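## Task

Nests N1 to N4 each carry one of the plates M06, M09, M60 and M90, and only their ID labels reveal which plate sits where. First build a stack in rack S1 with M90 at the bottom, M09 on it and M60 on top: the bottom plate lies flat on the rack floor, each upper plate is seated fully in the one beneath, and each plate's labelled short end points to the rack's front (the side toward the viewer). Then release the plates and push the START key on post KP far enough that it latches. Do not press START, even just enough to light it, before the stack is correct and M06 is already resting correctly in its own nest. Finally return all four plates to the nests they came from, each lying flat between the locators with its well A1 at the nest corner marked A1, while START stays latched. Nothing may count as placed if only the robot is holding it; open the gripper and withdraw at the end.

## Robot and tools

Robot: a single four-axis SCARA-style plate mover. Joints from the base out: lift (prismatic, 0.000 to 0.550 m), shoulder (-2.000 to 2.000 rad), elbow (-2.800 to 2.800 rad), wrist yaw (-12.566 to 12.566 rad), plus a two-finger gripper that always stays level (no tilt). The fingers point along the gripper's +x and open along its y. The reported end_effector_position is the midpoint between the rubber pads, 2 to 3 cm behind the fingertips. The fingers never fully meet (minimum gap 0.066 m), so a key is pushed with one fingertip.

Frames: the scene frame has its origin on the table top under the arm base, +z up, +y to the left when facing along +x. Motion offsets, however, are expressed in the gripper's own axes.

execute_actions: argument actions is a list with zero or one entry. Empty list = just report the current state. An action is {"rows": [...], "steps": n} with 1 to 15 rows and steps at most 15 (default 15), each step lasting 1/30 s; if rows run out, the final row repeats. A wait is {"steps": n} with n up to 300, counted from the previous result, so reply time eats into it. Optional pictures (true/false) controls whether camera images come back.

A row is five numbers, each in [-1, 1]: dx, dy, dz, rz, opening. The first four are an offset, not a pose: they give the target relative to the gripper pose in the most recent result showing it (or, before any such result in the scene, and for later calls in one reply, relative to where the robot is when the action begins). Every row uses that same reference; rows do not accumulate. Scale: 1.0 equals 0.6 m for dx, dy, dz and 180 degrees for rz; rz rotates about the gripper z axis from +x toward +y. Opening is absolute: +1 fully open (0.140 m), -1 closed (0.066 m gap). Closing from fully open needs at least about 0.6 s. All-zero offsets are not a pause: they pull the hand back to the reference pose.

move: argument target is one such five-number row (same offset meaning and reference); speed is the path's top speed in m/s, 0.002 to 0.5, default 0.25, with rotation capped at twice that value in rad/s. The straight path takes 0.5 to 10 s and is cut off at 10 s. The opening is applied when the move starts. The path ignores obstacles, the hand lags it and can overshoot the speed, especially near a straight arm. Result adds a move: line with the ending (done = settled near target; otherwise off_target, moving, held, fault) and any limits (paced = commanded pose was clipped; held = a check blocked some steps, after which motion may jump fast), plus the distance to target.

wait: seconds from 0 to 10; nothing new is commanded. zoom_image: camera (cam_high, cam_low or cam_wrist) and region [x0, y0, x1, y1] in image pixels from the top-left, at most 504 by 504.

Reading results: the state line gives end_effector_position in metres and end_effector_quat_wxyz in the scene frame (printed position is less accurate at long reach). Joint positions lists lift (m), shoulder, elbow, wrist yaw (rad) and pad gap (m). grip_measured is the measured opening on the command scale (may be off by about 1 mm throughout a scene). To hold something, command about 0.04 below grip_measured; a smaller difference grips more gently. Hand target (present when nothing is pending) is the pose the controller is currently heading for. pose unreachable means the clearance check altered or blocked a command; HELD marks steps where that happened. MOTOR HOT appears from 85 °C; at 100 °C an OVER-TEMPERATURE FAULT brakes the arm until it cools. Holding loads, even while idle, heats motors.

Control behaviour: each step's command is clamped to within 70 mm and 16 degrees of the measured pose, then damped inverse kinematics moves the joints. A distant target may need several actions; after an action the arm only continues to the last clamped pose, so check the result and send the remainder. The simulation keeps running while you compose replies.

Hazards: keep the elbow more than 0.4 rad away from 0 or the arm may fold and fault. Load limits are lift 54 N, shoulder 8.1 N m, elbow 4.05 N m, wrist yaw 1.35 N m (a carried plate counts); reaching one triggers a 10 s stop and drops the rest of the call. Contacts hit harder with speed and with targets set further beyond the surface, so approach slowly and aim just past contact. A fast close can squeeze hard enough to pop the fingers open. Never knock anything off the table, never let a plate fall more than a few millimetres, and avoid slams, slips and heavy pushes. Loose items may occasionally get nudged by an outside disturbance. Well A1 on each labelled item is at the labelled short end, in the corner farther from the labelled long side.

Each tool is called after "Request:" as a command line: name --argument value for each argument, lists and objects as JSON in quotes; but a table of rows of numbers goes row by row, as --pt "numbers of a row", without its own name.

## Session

Request:
execute_actions --actions '[]'

Scene clock: 0.00 s of 15600.00 s.
end_effector_position=(+0.5231, -0.3681, +0.2645) grip_measured=+0.99 end_effector_quat_wxyz=(+0.987, +0.000, +0.000, +0.158)
Joint positions: [ 0.259 -0.661  2.208 -1.228  0.14 ]
Hand target: +0.523, -0.368, +0.264; +0.987, +0.000, +0.000, +0.158
camera_calibration (this result's frames):
cam_wrist: T_world_to_cam=[[0.311728, -0.950149, 0.00651372, -0.50643], [-0.571251, -0.192887, -0.797789, 0.426164], [0.759275, 0.244972, -0.602902, -0.0524341], [0, 0, 0, 1]] pos_world=[0.441126, -0.386137, 0.311675]

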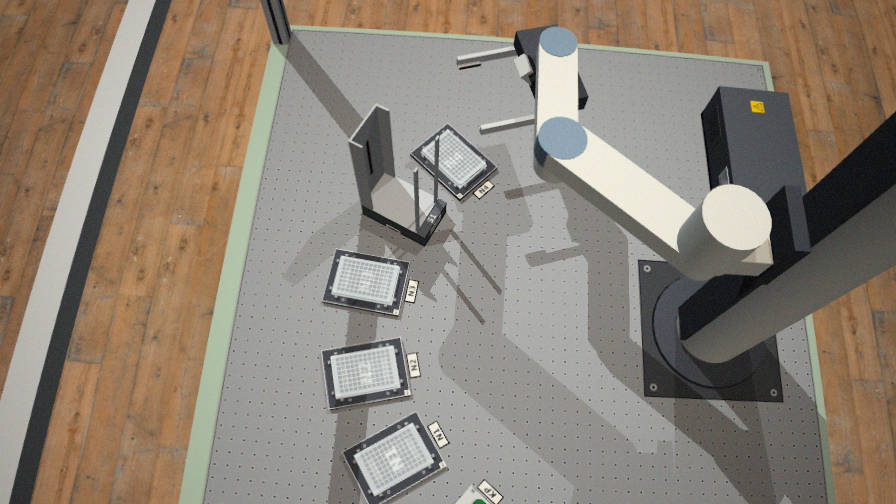

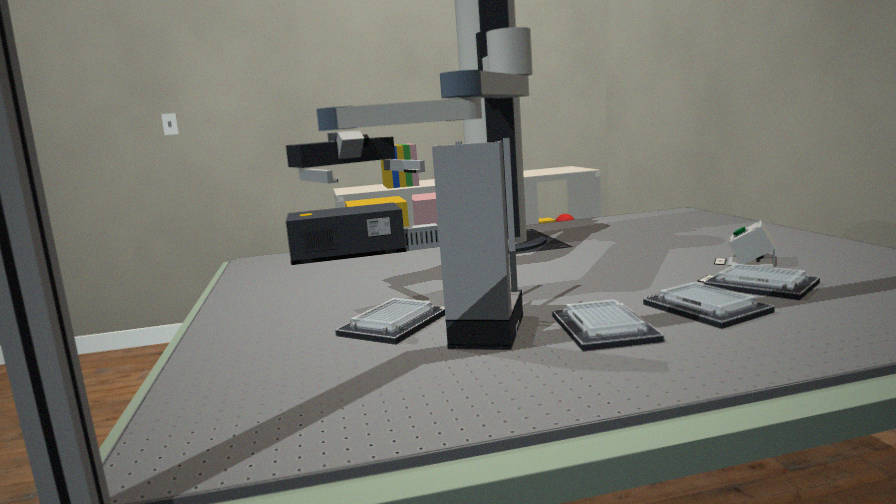

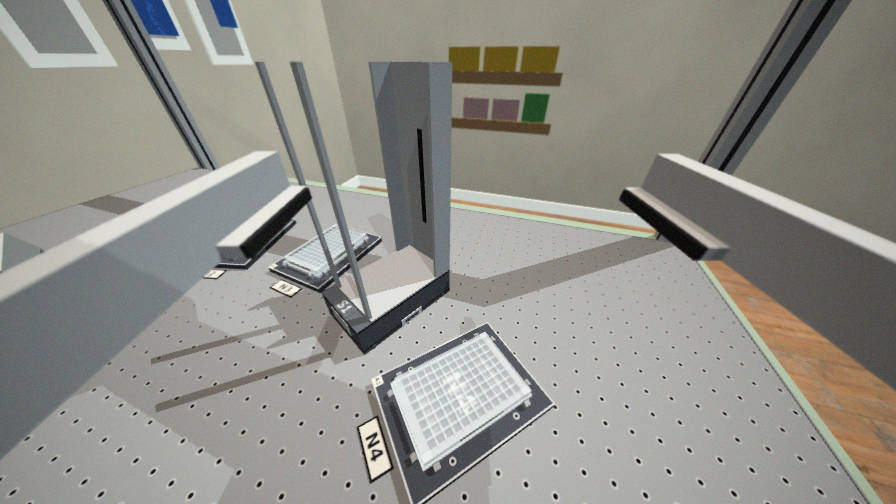

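Request:
move --target '[-0.12,0.1,0,-0.05,0]'

Request:
move --target '[0,0.25,0,0,0]'

Request:
move --target '[0.25,0.42,-0.28,0,1]'

Scene clock: 11.83 s of 15600.00 s.
end_effector_position=(+0.4359, -0.3337, +0.2645) grip_measured=+0.00 end_effector_quat_wxyz=(+0.997, +0.000, +0.000, +0.080)
Joint positions: [ 0.259 -0.549  1.614 -0.905  0.103]
Hand target: +0.436, -0.334, +0.264; +0.997, +0.000, +0.000, +0.080
Off the commanded pose: 0.000 m, 0 deg.
After step 90, 8.03 s passed at rest.
move: done
camera_calibration (this result's frames):
cam_wrist: T_world_to_cam=[[0.158733, -0.9873, 0.00651372, -0.392303], [-0.594446, -0.100835, -0.797789, 0.423754], [0.788314, 0.122763, -0.602902, -0.0480471], [0, 0, 0, 1]] pos_world=[0.352046, -0.338693, 0.311654]

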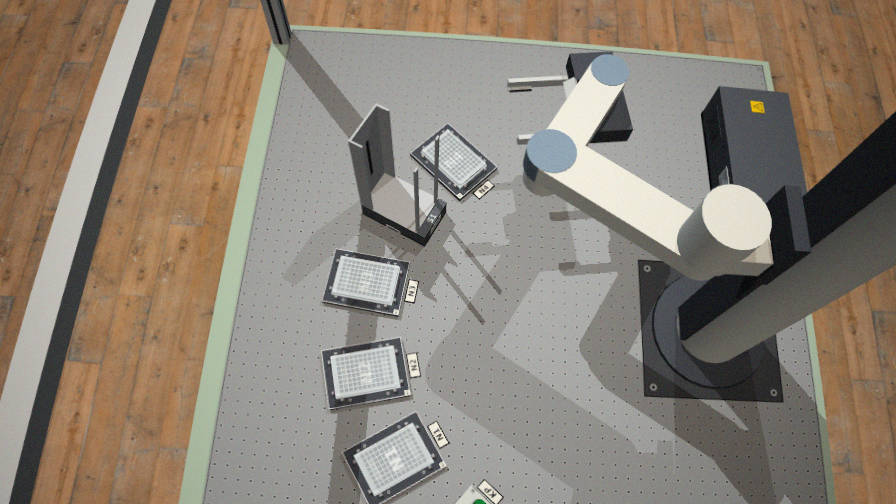

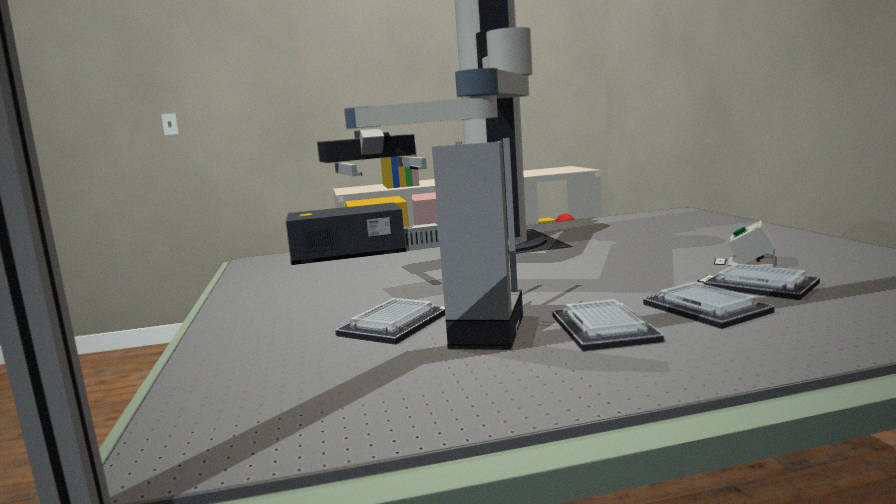

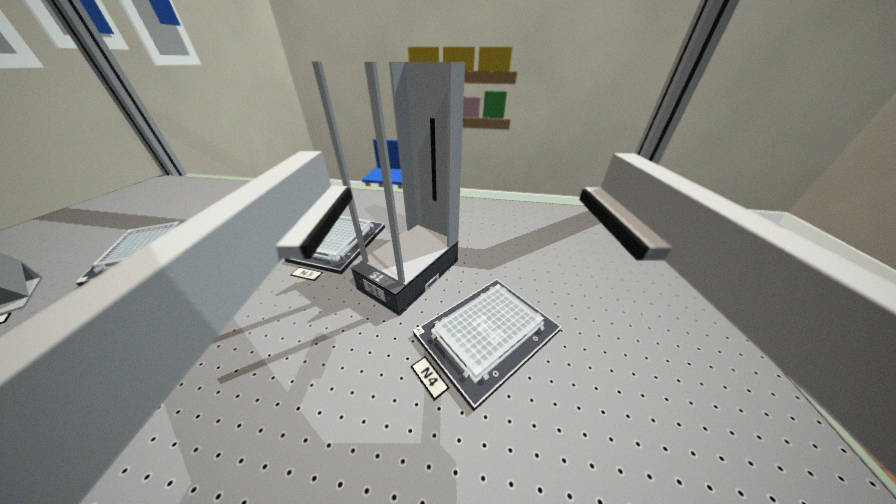

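Scene clock: 12.83 s of 15600.00 s.
end_effector_position=(+0.4119, -0.1856, +0.2644) grip_measured=+0.00 end_effector_quat_wxyz=(+0.997, +0.000, +0.000, +0.080)
Joint positions: [ 0.259 -0.166  0.905 -0.578  0.103]
Hand target: +0.412, -0.186, +0.264; +0.997, +0.000, +0.000, +0.080
Off the commanded pose: 0.000 m, 0 deg.
move: done
camera_calibration (this result's frames):
cam_wrist: T_world_to_cam=[[0.158631, -0.987316, 0.00651372, -0.242252], [-0.594456, -0.100774, -0.797789, 0.424425], [0.788326, 0.122682, -0.602902, -0.0473497], [0, 0, 0, 1]] pos_world=[0.328058, -0.1906, 0.311632]

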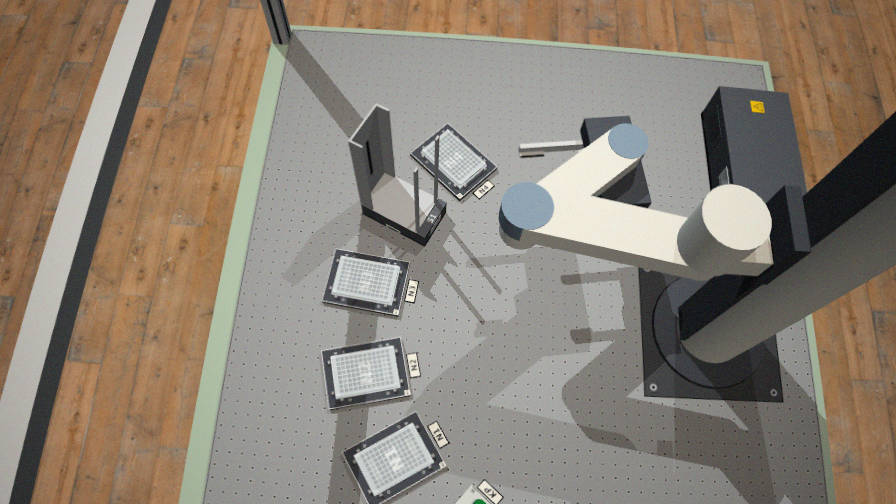

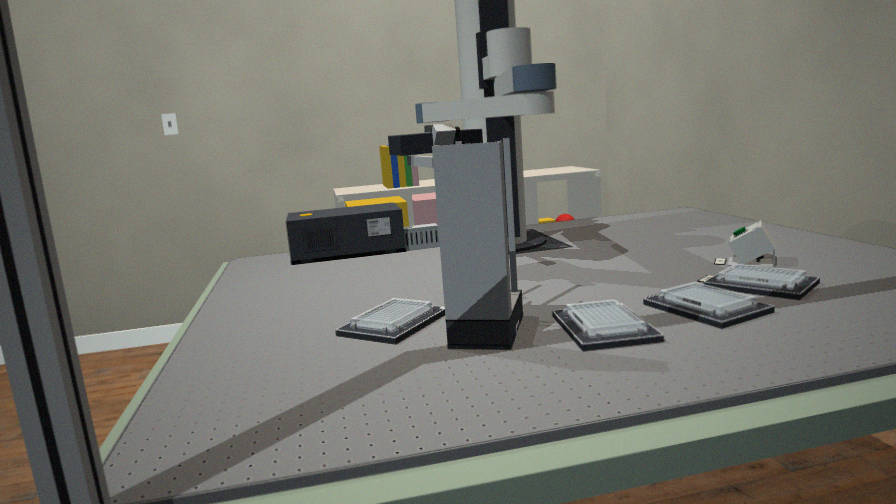

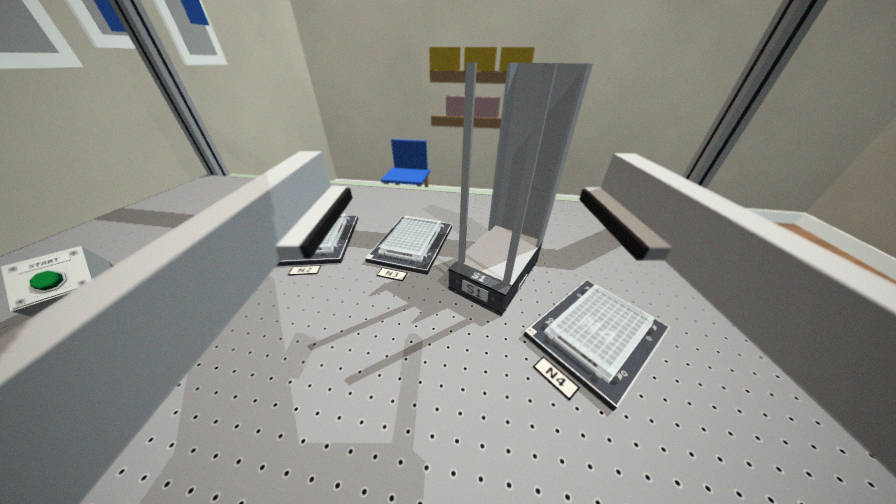

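Scene clock: 14.63 s of 15600.00 s.
end_effector_position=(+0.5197, +0.0873, +0.0964) grip_measured=+0.99 end_effector_quat_wxyz=(+0.997, +0.000, +0.000, +0.080)
Joint positions: [ 0.091  1.283  0.846 -1.968  0.14 ]
Hand target: +0.520, +0.087, +0.096; +0.997, +0.000, +0.000, +0.080
Off the commanded pose: 0.000 m, 0 deg.
move: done
camera_calibration (this result's frames):
cam_wrist: T_world_to_cam=[[0.159169, -0.98723, 0.00651372, 0.0109361], [-0.594401, -0.101098, -0.797789, 0.381928], [0.788259, 0.123112, -0.602902, -0.267133], [0, 0, 0, 1]] pos_world=[0.435848, 0.0822959, 0.143571]

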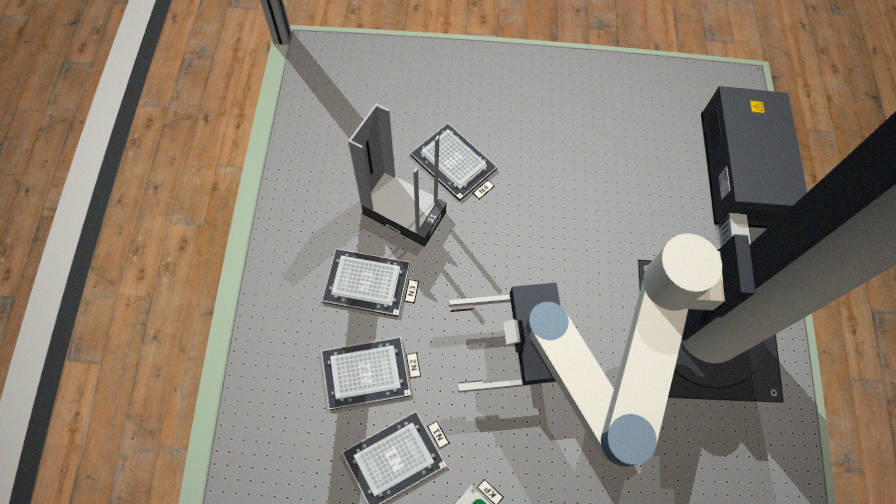

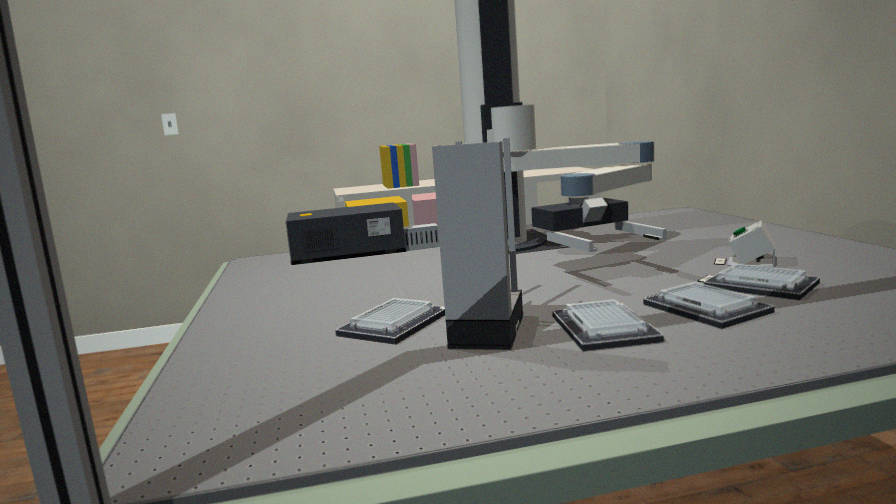

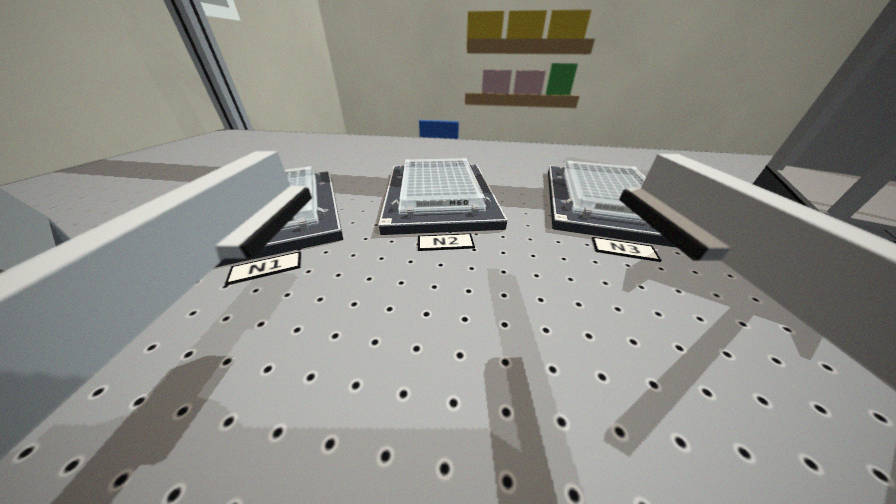

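Request:
zoom_image --camera "cam_wrist" --region '[250,140,700,260]'

Request:
zoom_image --camera "cam_low" --region '[540,250,840,360]'

Request:
zoom_image --camera "cam_high" --region '[300,100,520,504]'

Region (250, 140, 700, 260) of cam_wrist's 896x504 image, scaled by 1.120, with more detail than that image has; it fills the top 134 rows of this view, and the rest is white.

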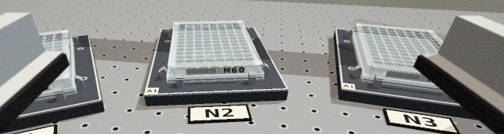

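Region (540, 250, 840, 360) of cam_low's 896x504 image, scaled by 1.680, with more detail than that image has; it fills the top 185 rows of this view, and the rest is white.

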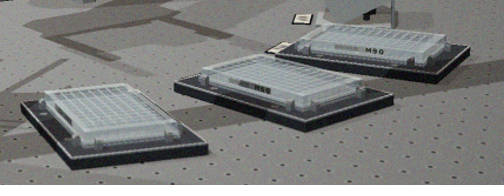

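Region (300, 100, 520, 504) of cam_high's 896x504 image, scaled by 1.248, with more detail than that image has; it fills the left 274 columns of this view, and the rest is white.

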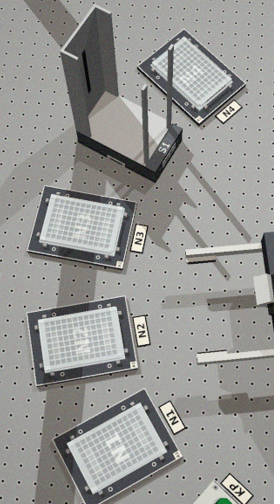

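Request:
move --target '[0.237,0.316,-0.0395,0.1156,0]'

Scene clock: 26.47 s of 15600.00 s.
end_effector_position=(+0.6296, +0.2974, +0.0727) grip_measured=+0.00 end_effector_quat_wxyz=(+0.966, +0.000, +0.000, +0.259)
Joint positions: [ 0.068  1.221  1.771 -2.468  0.103]
Hand target: +0.630, +0.297, +0.073; +0.966, +0.000, +0.000, +0.259
Off the commanded pose: 0.000 m, 0 deg.
After step 90, 7.47 s passed at rest.
move: done
camera_calibration (this result's frames):
cam_wrist: T_world_to_cam=[[0.499766, -0.866136, 0.00651372, -0.049477], [-0.51962, -0.305824, -0.797789, 0.463391], [0.692985, 0.395323, -0.602902, -0.41486], [0, 0, 0, 1]] pos_world=[0.553006, 0.262866, 0.11989]

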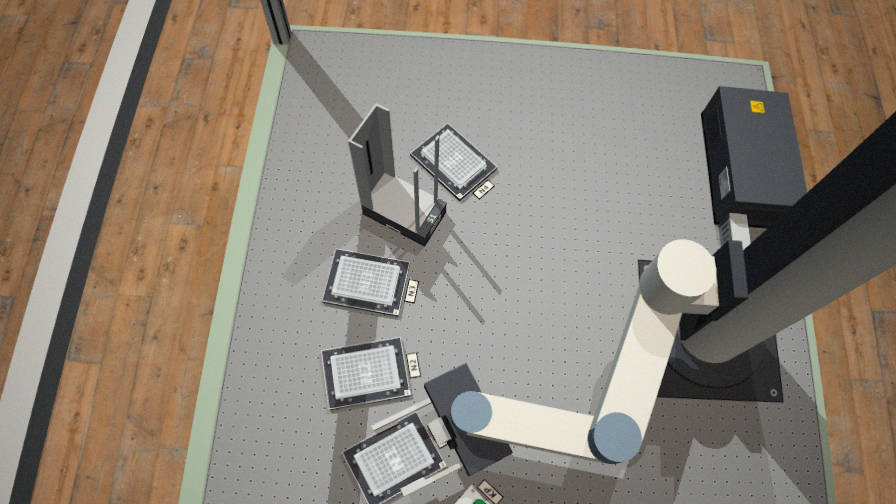

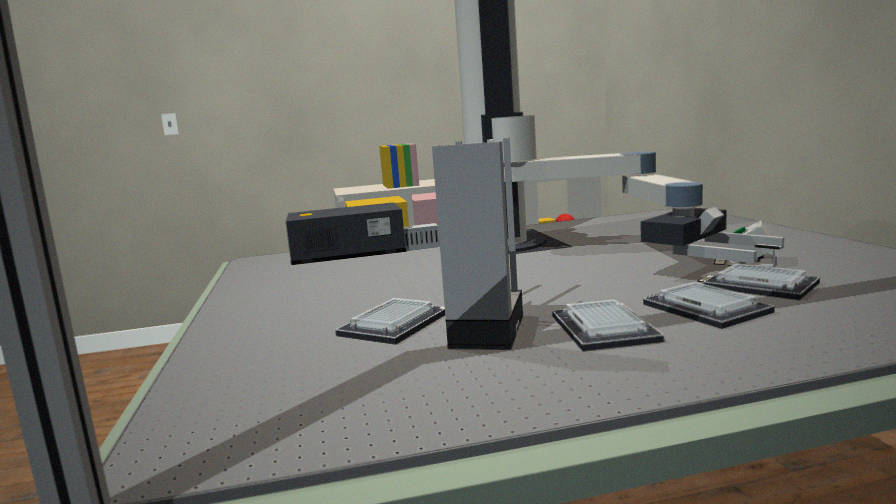

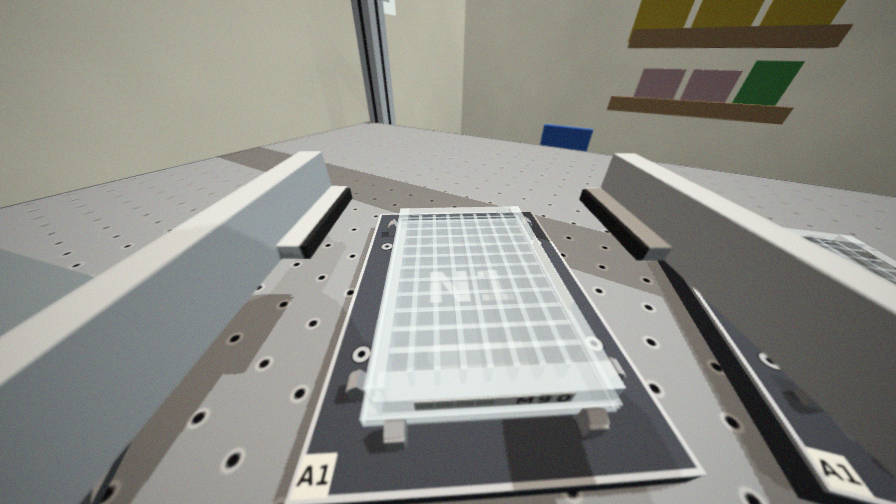

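Request:
move --target '[-0.002,-0.0055,0,0.015,0]' --speed 0.05

Request:
move --target '[0,0,-0.0478,0,0]' --speed 0.05

Scene clock: 33.20 s of 15600.00 s.
end_effector_position=(+0.6302, +0.2938, +0.0727) grip_measured=+0.00 end_effector_quat_wxyz=(+0.959, +0.000, +0.000, +0.282)
Joint positions: [ 0.068  1.201  1.761 -2.391  0.103]
Hand target: +0.630, +0.294, +0.073; +0.959, +0.000, +0.000, +0.282
Off the commanded pose: 0.000 m, 0 deg.
After step 90, 3.03 s passed at rest.
move: done
camera_calibration (this result's frames):
cam_wrist: T_world_to_cam=[[0.53976, -0.841794, 0.00651372, -0.0852005], [-0.504736, -0.329811, -0.797789, 0.460318], [0.673722, 0.427326, -0.602902, -0.41118], [0, 0, 0, 1]] pos_world=[0.555348, 0.255805, 0.11989]

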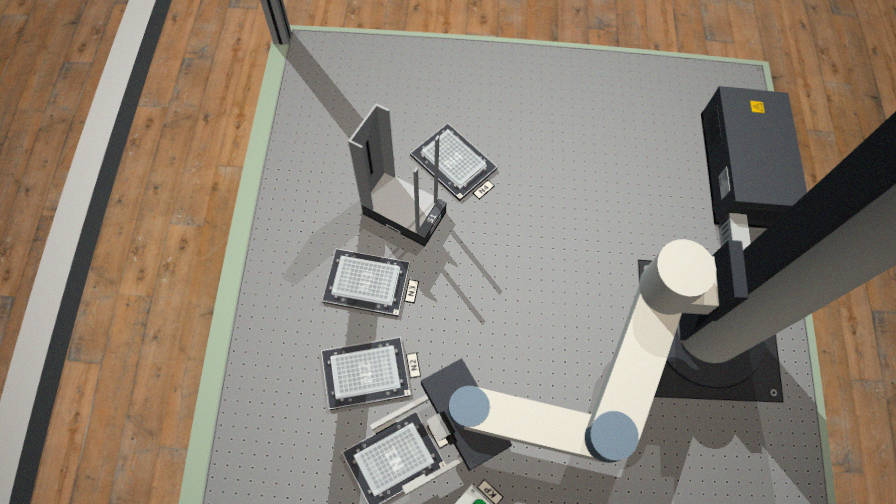

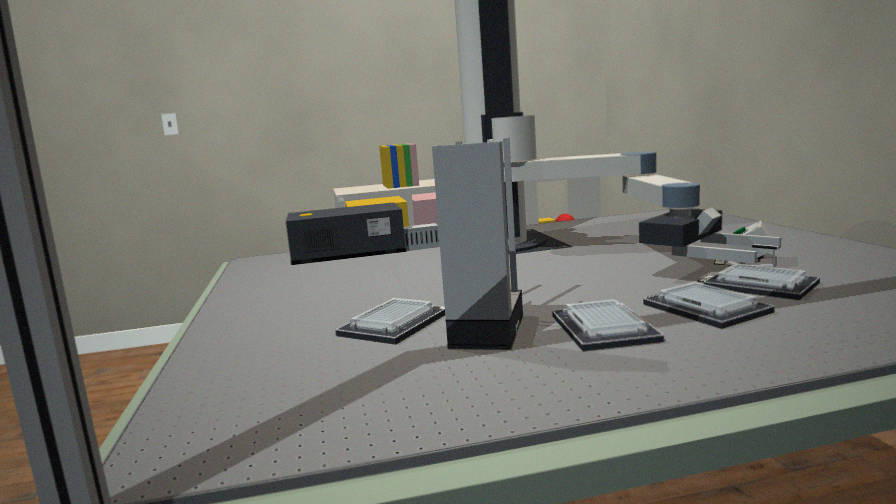

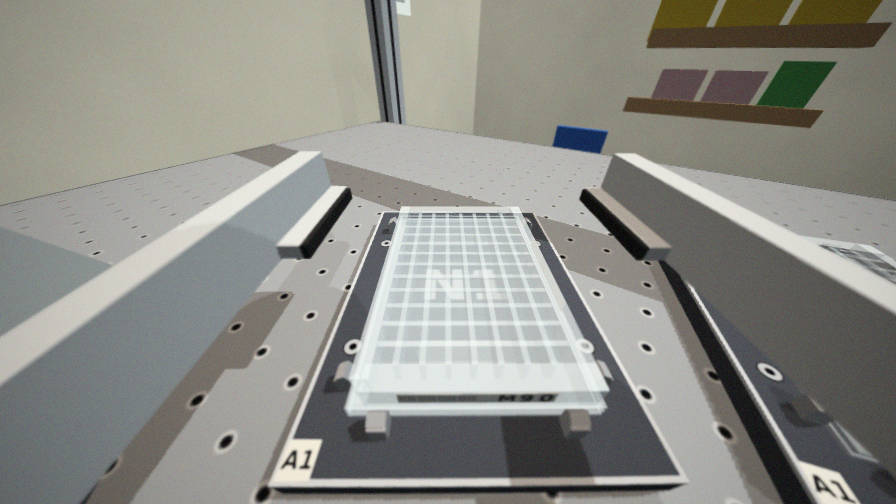

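Scene clock: 34.03 s of 15600.00 s.
end_effector_position=(+0.6302, +0.2938, +0.0439) grip_measured=+0.00 end_effector_quat_wxyz=(+0.959, +0.000, +0.000, +0.282)
Joint positions: [ 0.039  1.201  1.761 -2.391  0.103]
Hand target: +0.630, +0.294, +0.044; +0.959, +0.000, +0.000, +0.282
Off the commanded pose: 0.000 m, 0 deg.
move: done
camera_calibration (this result's frames):
cam_wrist: T_world_to_cam=[[0.53974, -0.841806, 0.00651372, -0.0850047], [-0.504743, -0.329799, -0.797789, 0.437388], [0.673732, 0.427311, -0.602902, -0.428507], [0, 0, 0, 1]] pos_world=[0.555348, 0.255798, 0.0911489]

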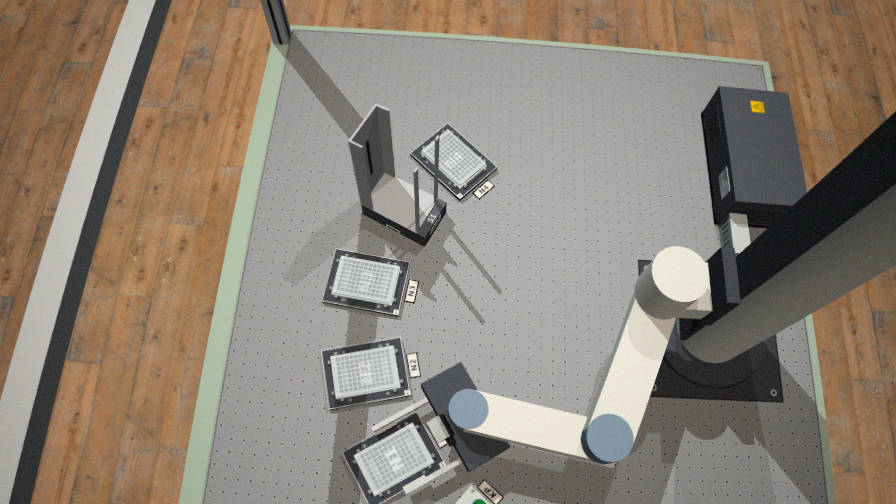

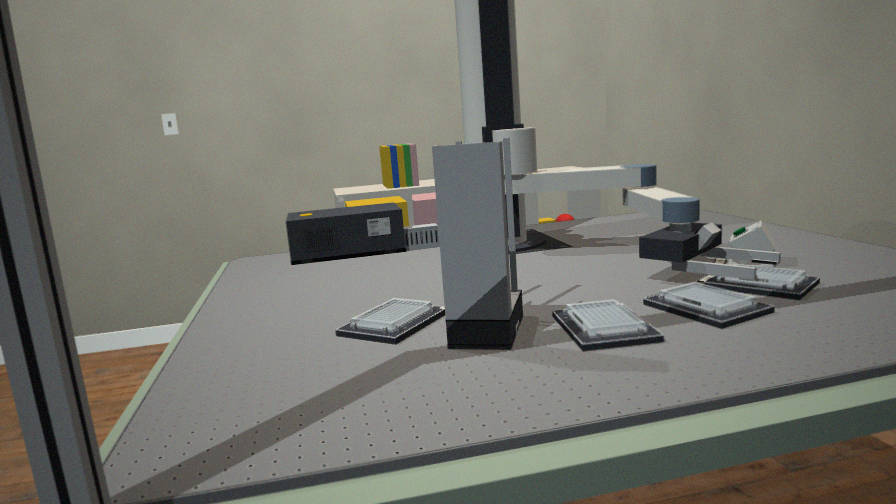

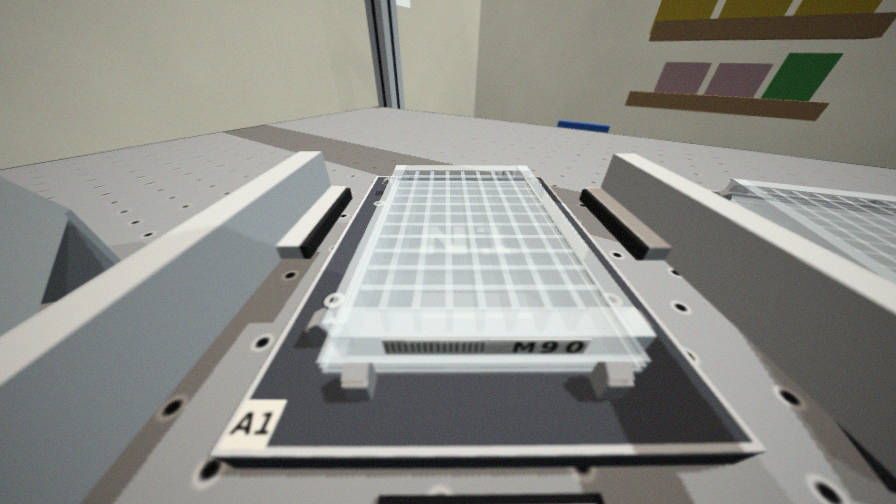

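Request:
move --target '[0,-0.0014,-0.0235,0.0015,0]' --speed 0.02

Request:
move --target '[0,0,0,0,-0.42]'

Request:
move --target '[0,0,0,0,-0.55]'

Request:
move --target '[0,0,0.024,0,-0.55]' --speed 0.02

Scene clock: 41.10 s of 15600.00 s.
end_effector_position=(+0.6306, +0.2932, +0.0298) grip_measured=+0.00 end_effector_quat_wxyz=(+0.959, +0.000, +0.000, +0.284)
Joint positions: [ 0.025  1.197  1.761 -2.383  0.103]
Hand target: +0.631, +0.293, +0.030; +0.959, +0.000, +0.000, +0.284
Off the commanded pose: 0.000 m, 0 deg.
After step 90, 3.13 s passed at rest.
move: done
camera_calibration (this result's frames):
cam_wrist: T_world_to_cam=[[0.543639, -0.839294, 0.00651372, -0.0888969], [-0.503208, -0.332136, -0.797789, 0.42582], [0.671743, 0.430431, -0.602902, -0.436696], [0, 0, 0, 1]] pos_world=[0.555952, 0.254787, 0.0770087]

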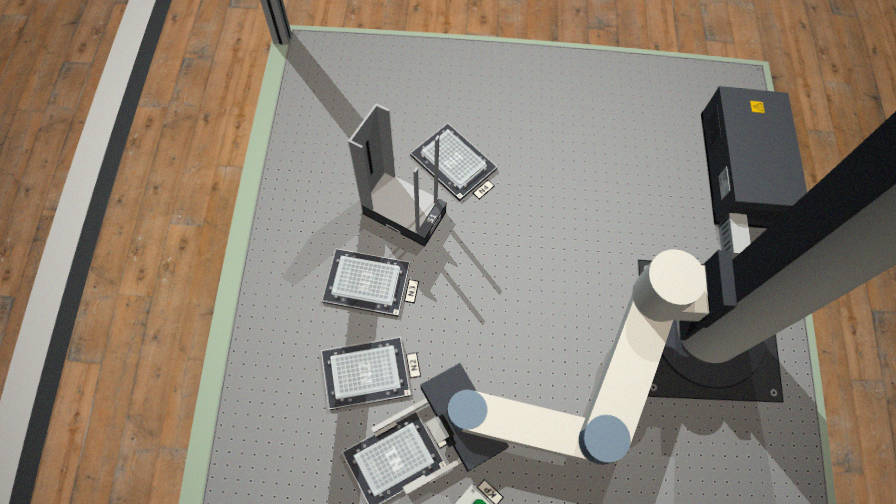

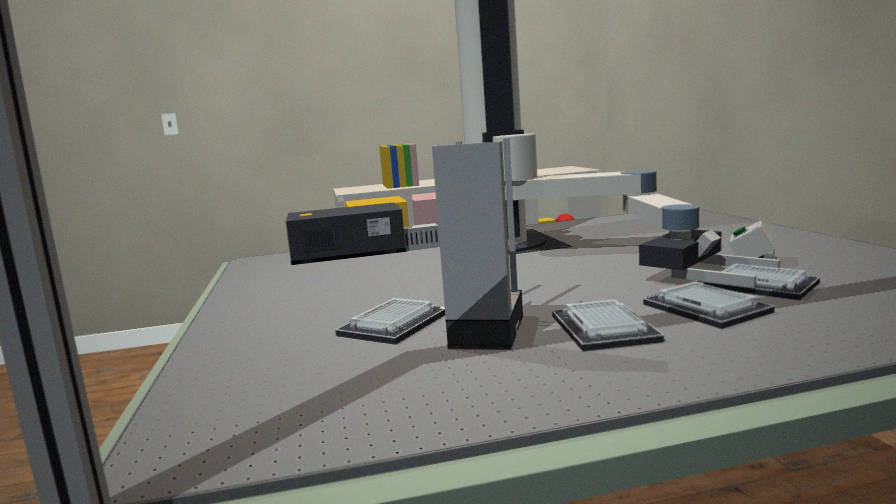

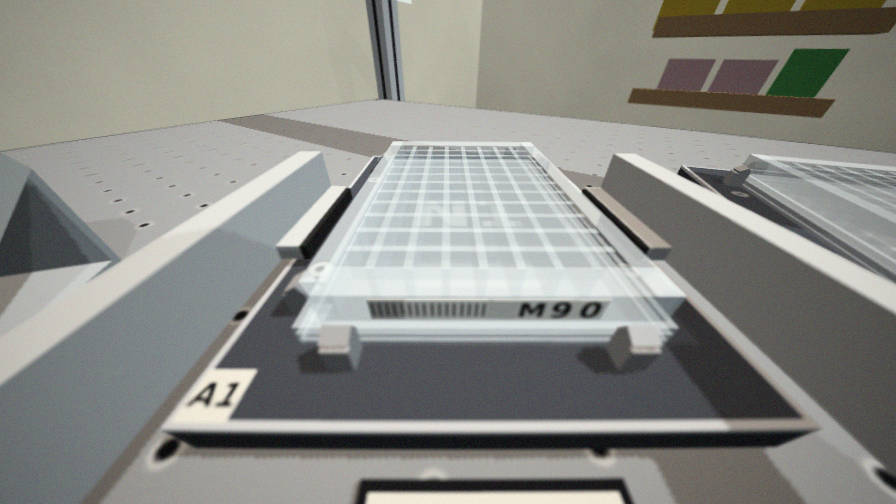

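Scene clock: 41.60 s of 15600.00 s.
end_effector_position=(+0.6306, +0.2932, +0.0298) grip_measured=-0.42 end_effector_quat_wxyz=(+0.959, +0.000, +0.000, +0.284)
Joint positions: [ 0.025  1.197  1.761 -2.383  0.087]
Hand target: +0.631, +0.293, +0.030; +0.959, +0.000, +0.000, +0.284
Off the commanded pose: 0.000 m, 0 deg.
move: done
camera_calibration (this result's frames):
cam_wrist: T_world_to_cam=[[0.543648, -0.839288, 0.00651372, -0.0888997], [-0.503205, -0.332142, -0.797789, 0.42582], [0.671738, 0.430439, -0.602902, -0.436695], [0, 0, 0, 1]] pos_world=[0.555949, 0.254791, 0.0770087]

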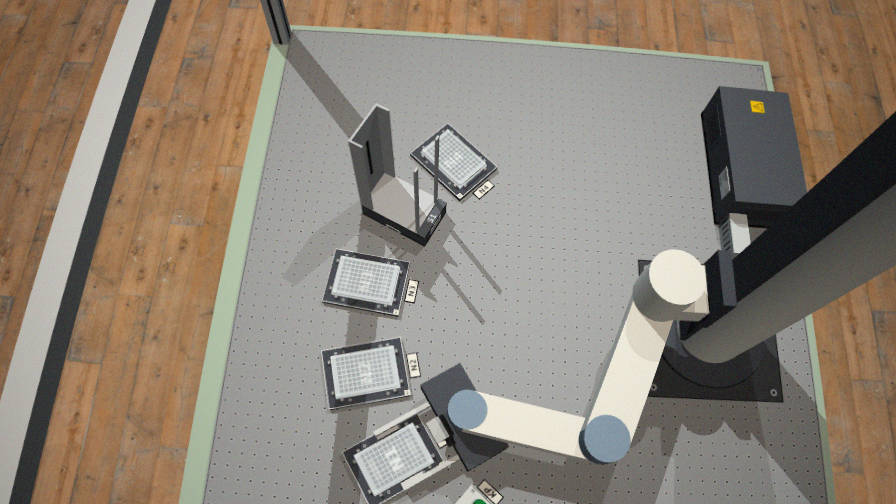

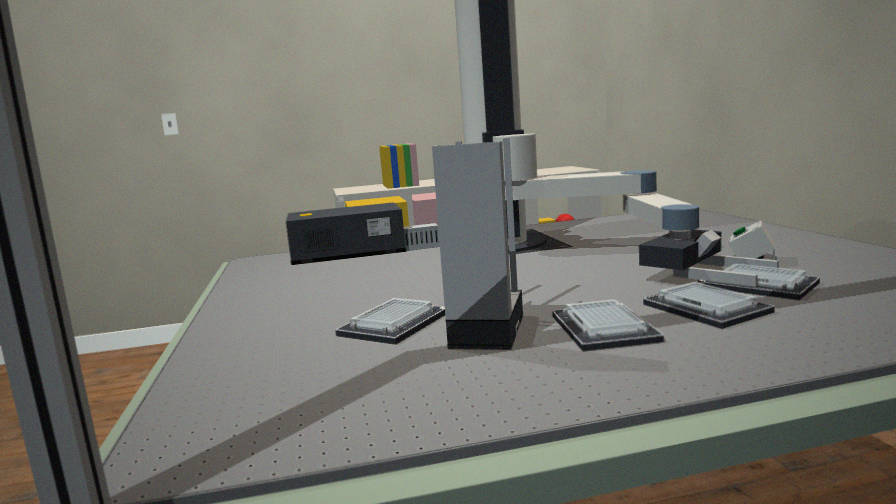

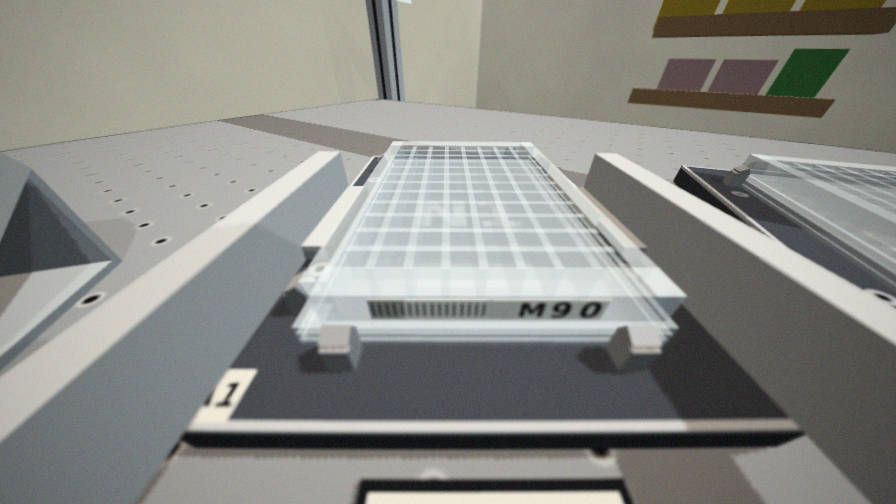

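Scene clock: 42.10 s of 15600.00 s.
end_effector_position=(+0.6306, +0.2932, +0.0298) grip_measured=-0.49 end_effector_quat_wxyz=(+0.959, +0.000, +0.000, +0.284)
Joint positions: [ 0.025  1.197  1.761 -2.383  0.085]
Hand target: +0.631, +0.293, +0.030; +0.959, +0.000, +0.000, +0.284
Off the commanded pose: 0.000 m, 0 deg.
move: done
camera_calibration (this result's frames):
cam_wrist: T_world_to_cam=[[0.543639, -0.839294, 0.00651372, -0.0888955], [-0.503208, -0.332137, -0.797789, 0.42582], [0.671743, 0.430431, -0.602902, -0.436695], [0, 0, 0, 1]] pos_world=[0.55595, 0.254788, 0.0770087]

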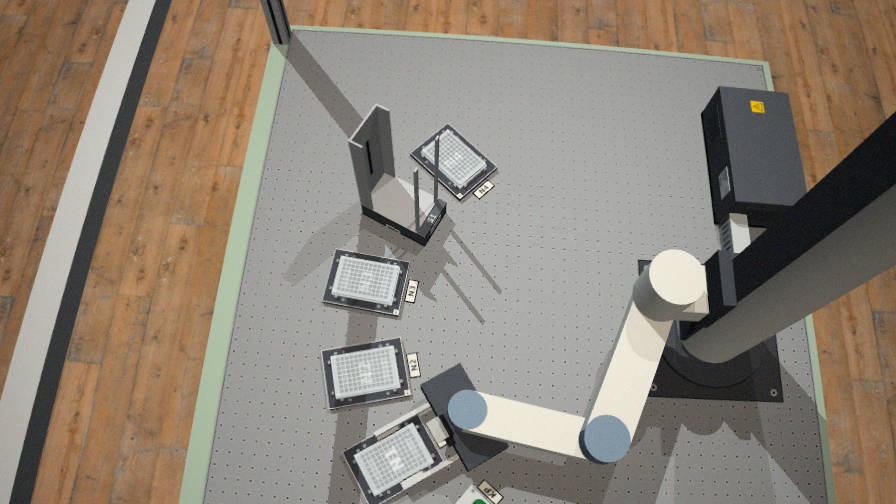

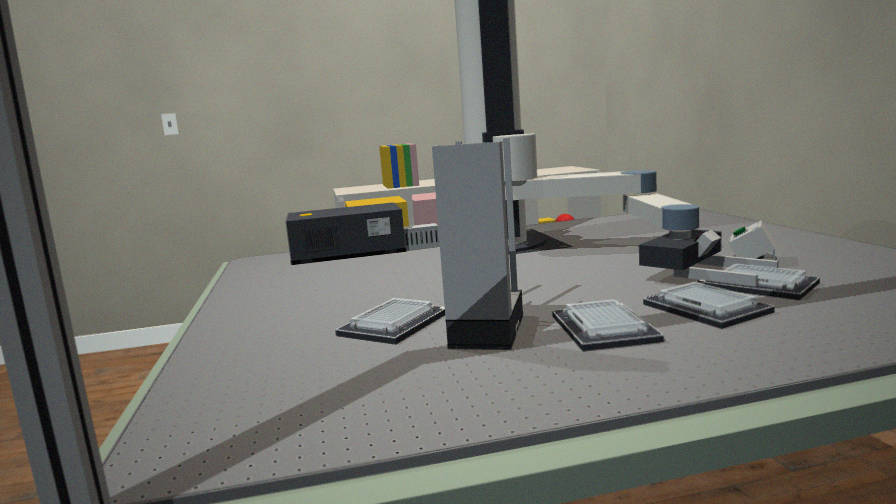

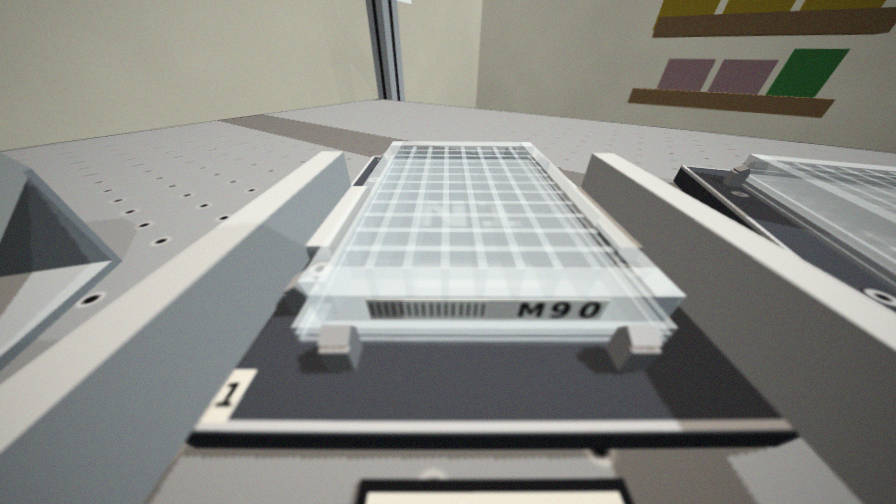

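Scene clock: 43.03 s of 15600.00 s.
end_effector_position=(+0.6306, +0.2932, +0.0442) grip_measured=-0.49 end_effector_quat_wxyz=(+0.959, +0.000, +0.000, +0.284)
Joint positions: [ 0.039  1.197  1.761 -2.383  0.085]
Hand target: +0.631, +0.293, +0.044; +0.959, +0.000, +0.000, +0.284
Off the commanded pose: 0.000 m, 0 deg.
move: done
camera_calibration (this result's frames):
cam_wrist: T_world_to_cam=[[0.543642, -0.839292, 0.00651372, -0.0889906], [-0.503207, -0.332138, -0.797789, 0.437333], [0.671741, 0.430433, -0.602902, -0.427995], [0, 0, 0, 1]] pos_world=[0.55595, 0.254789, 0.0914396]

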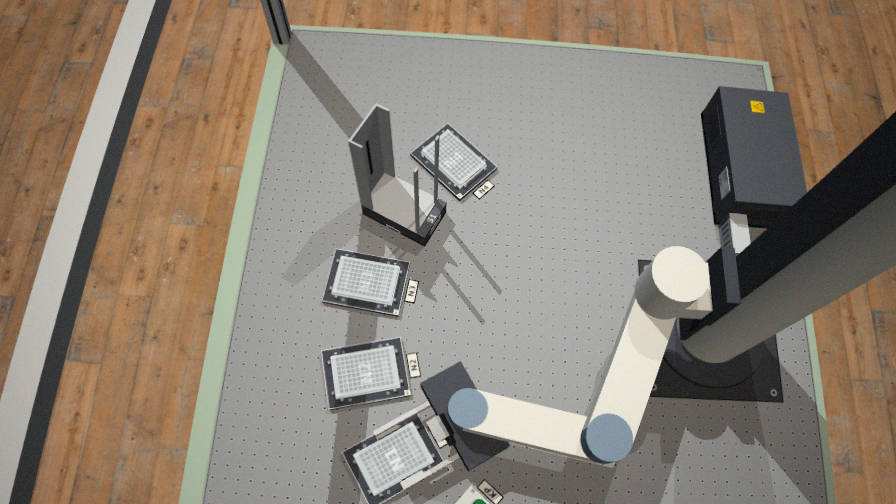

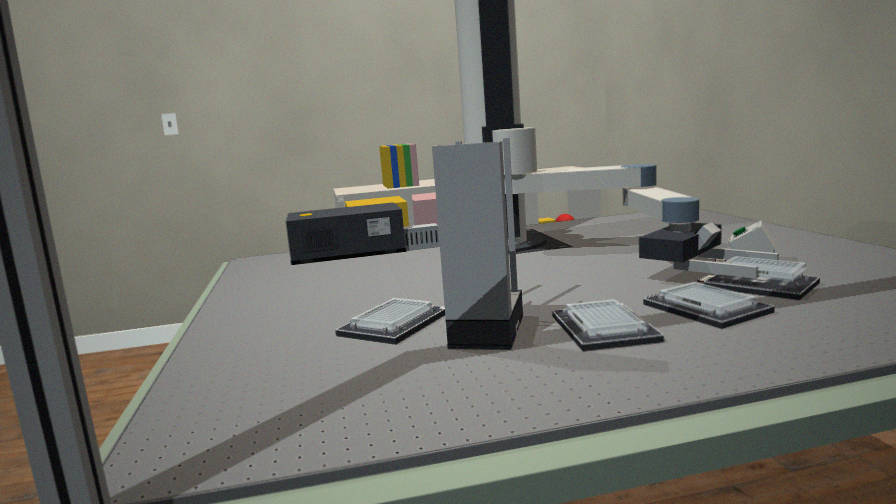

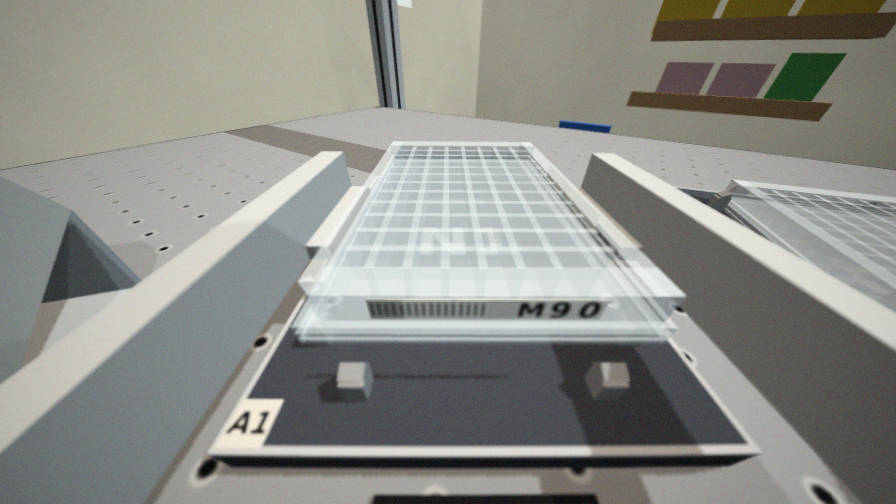

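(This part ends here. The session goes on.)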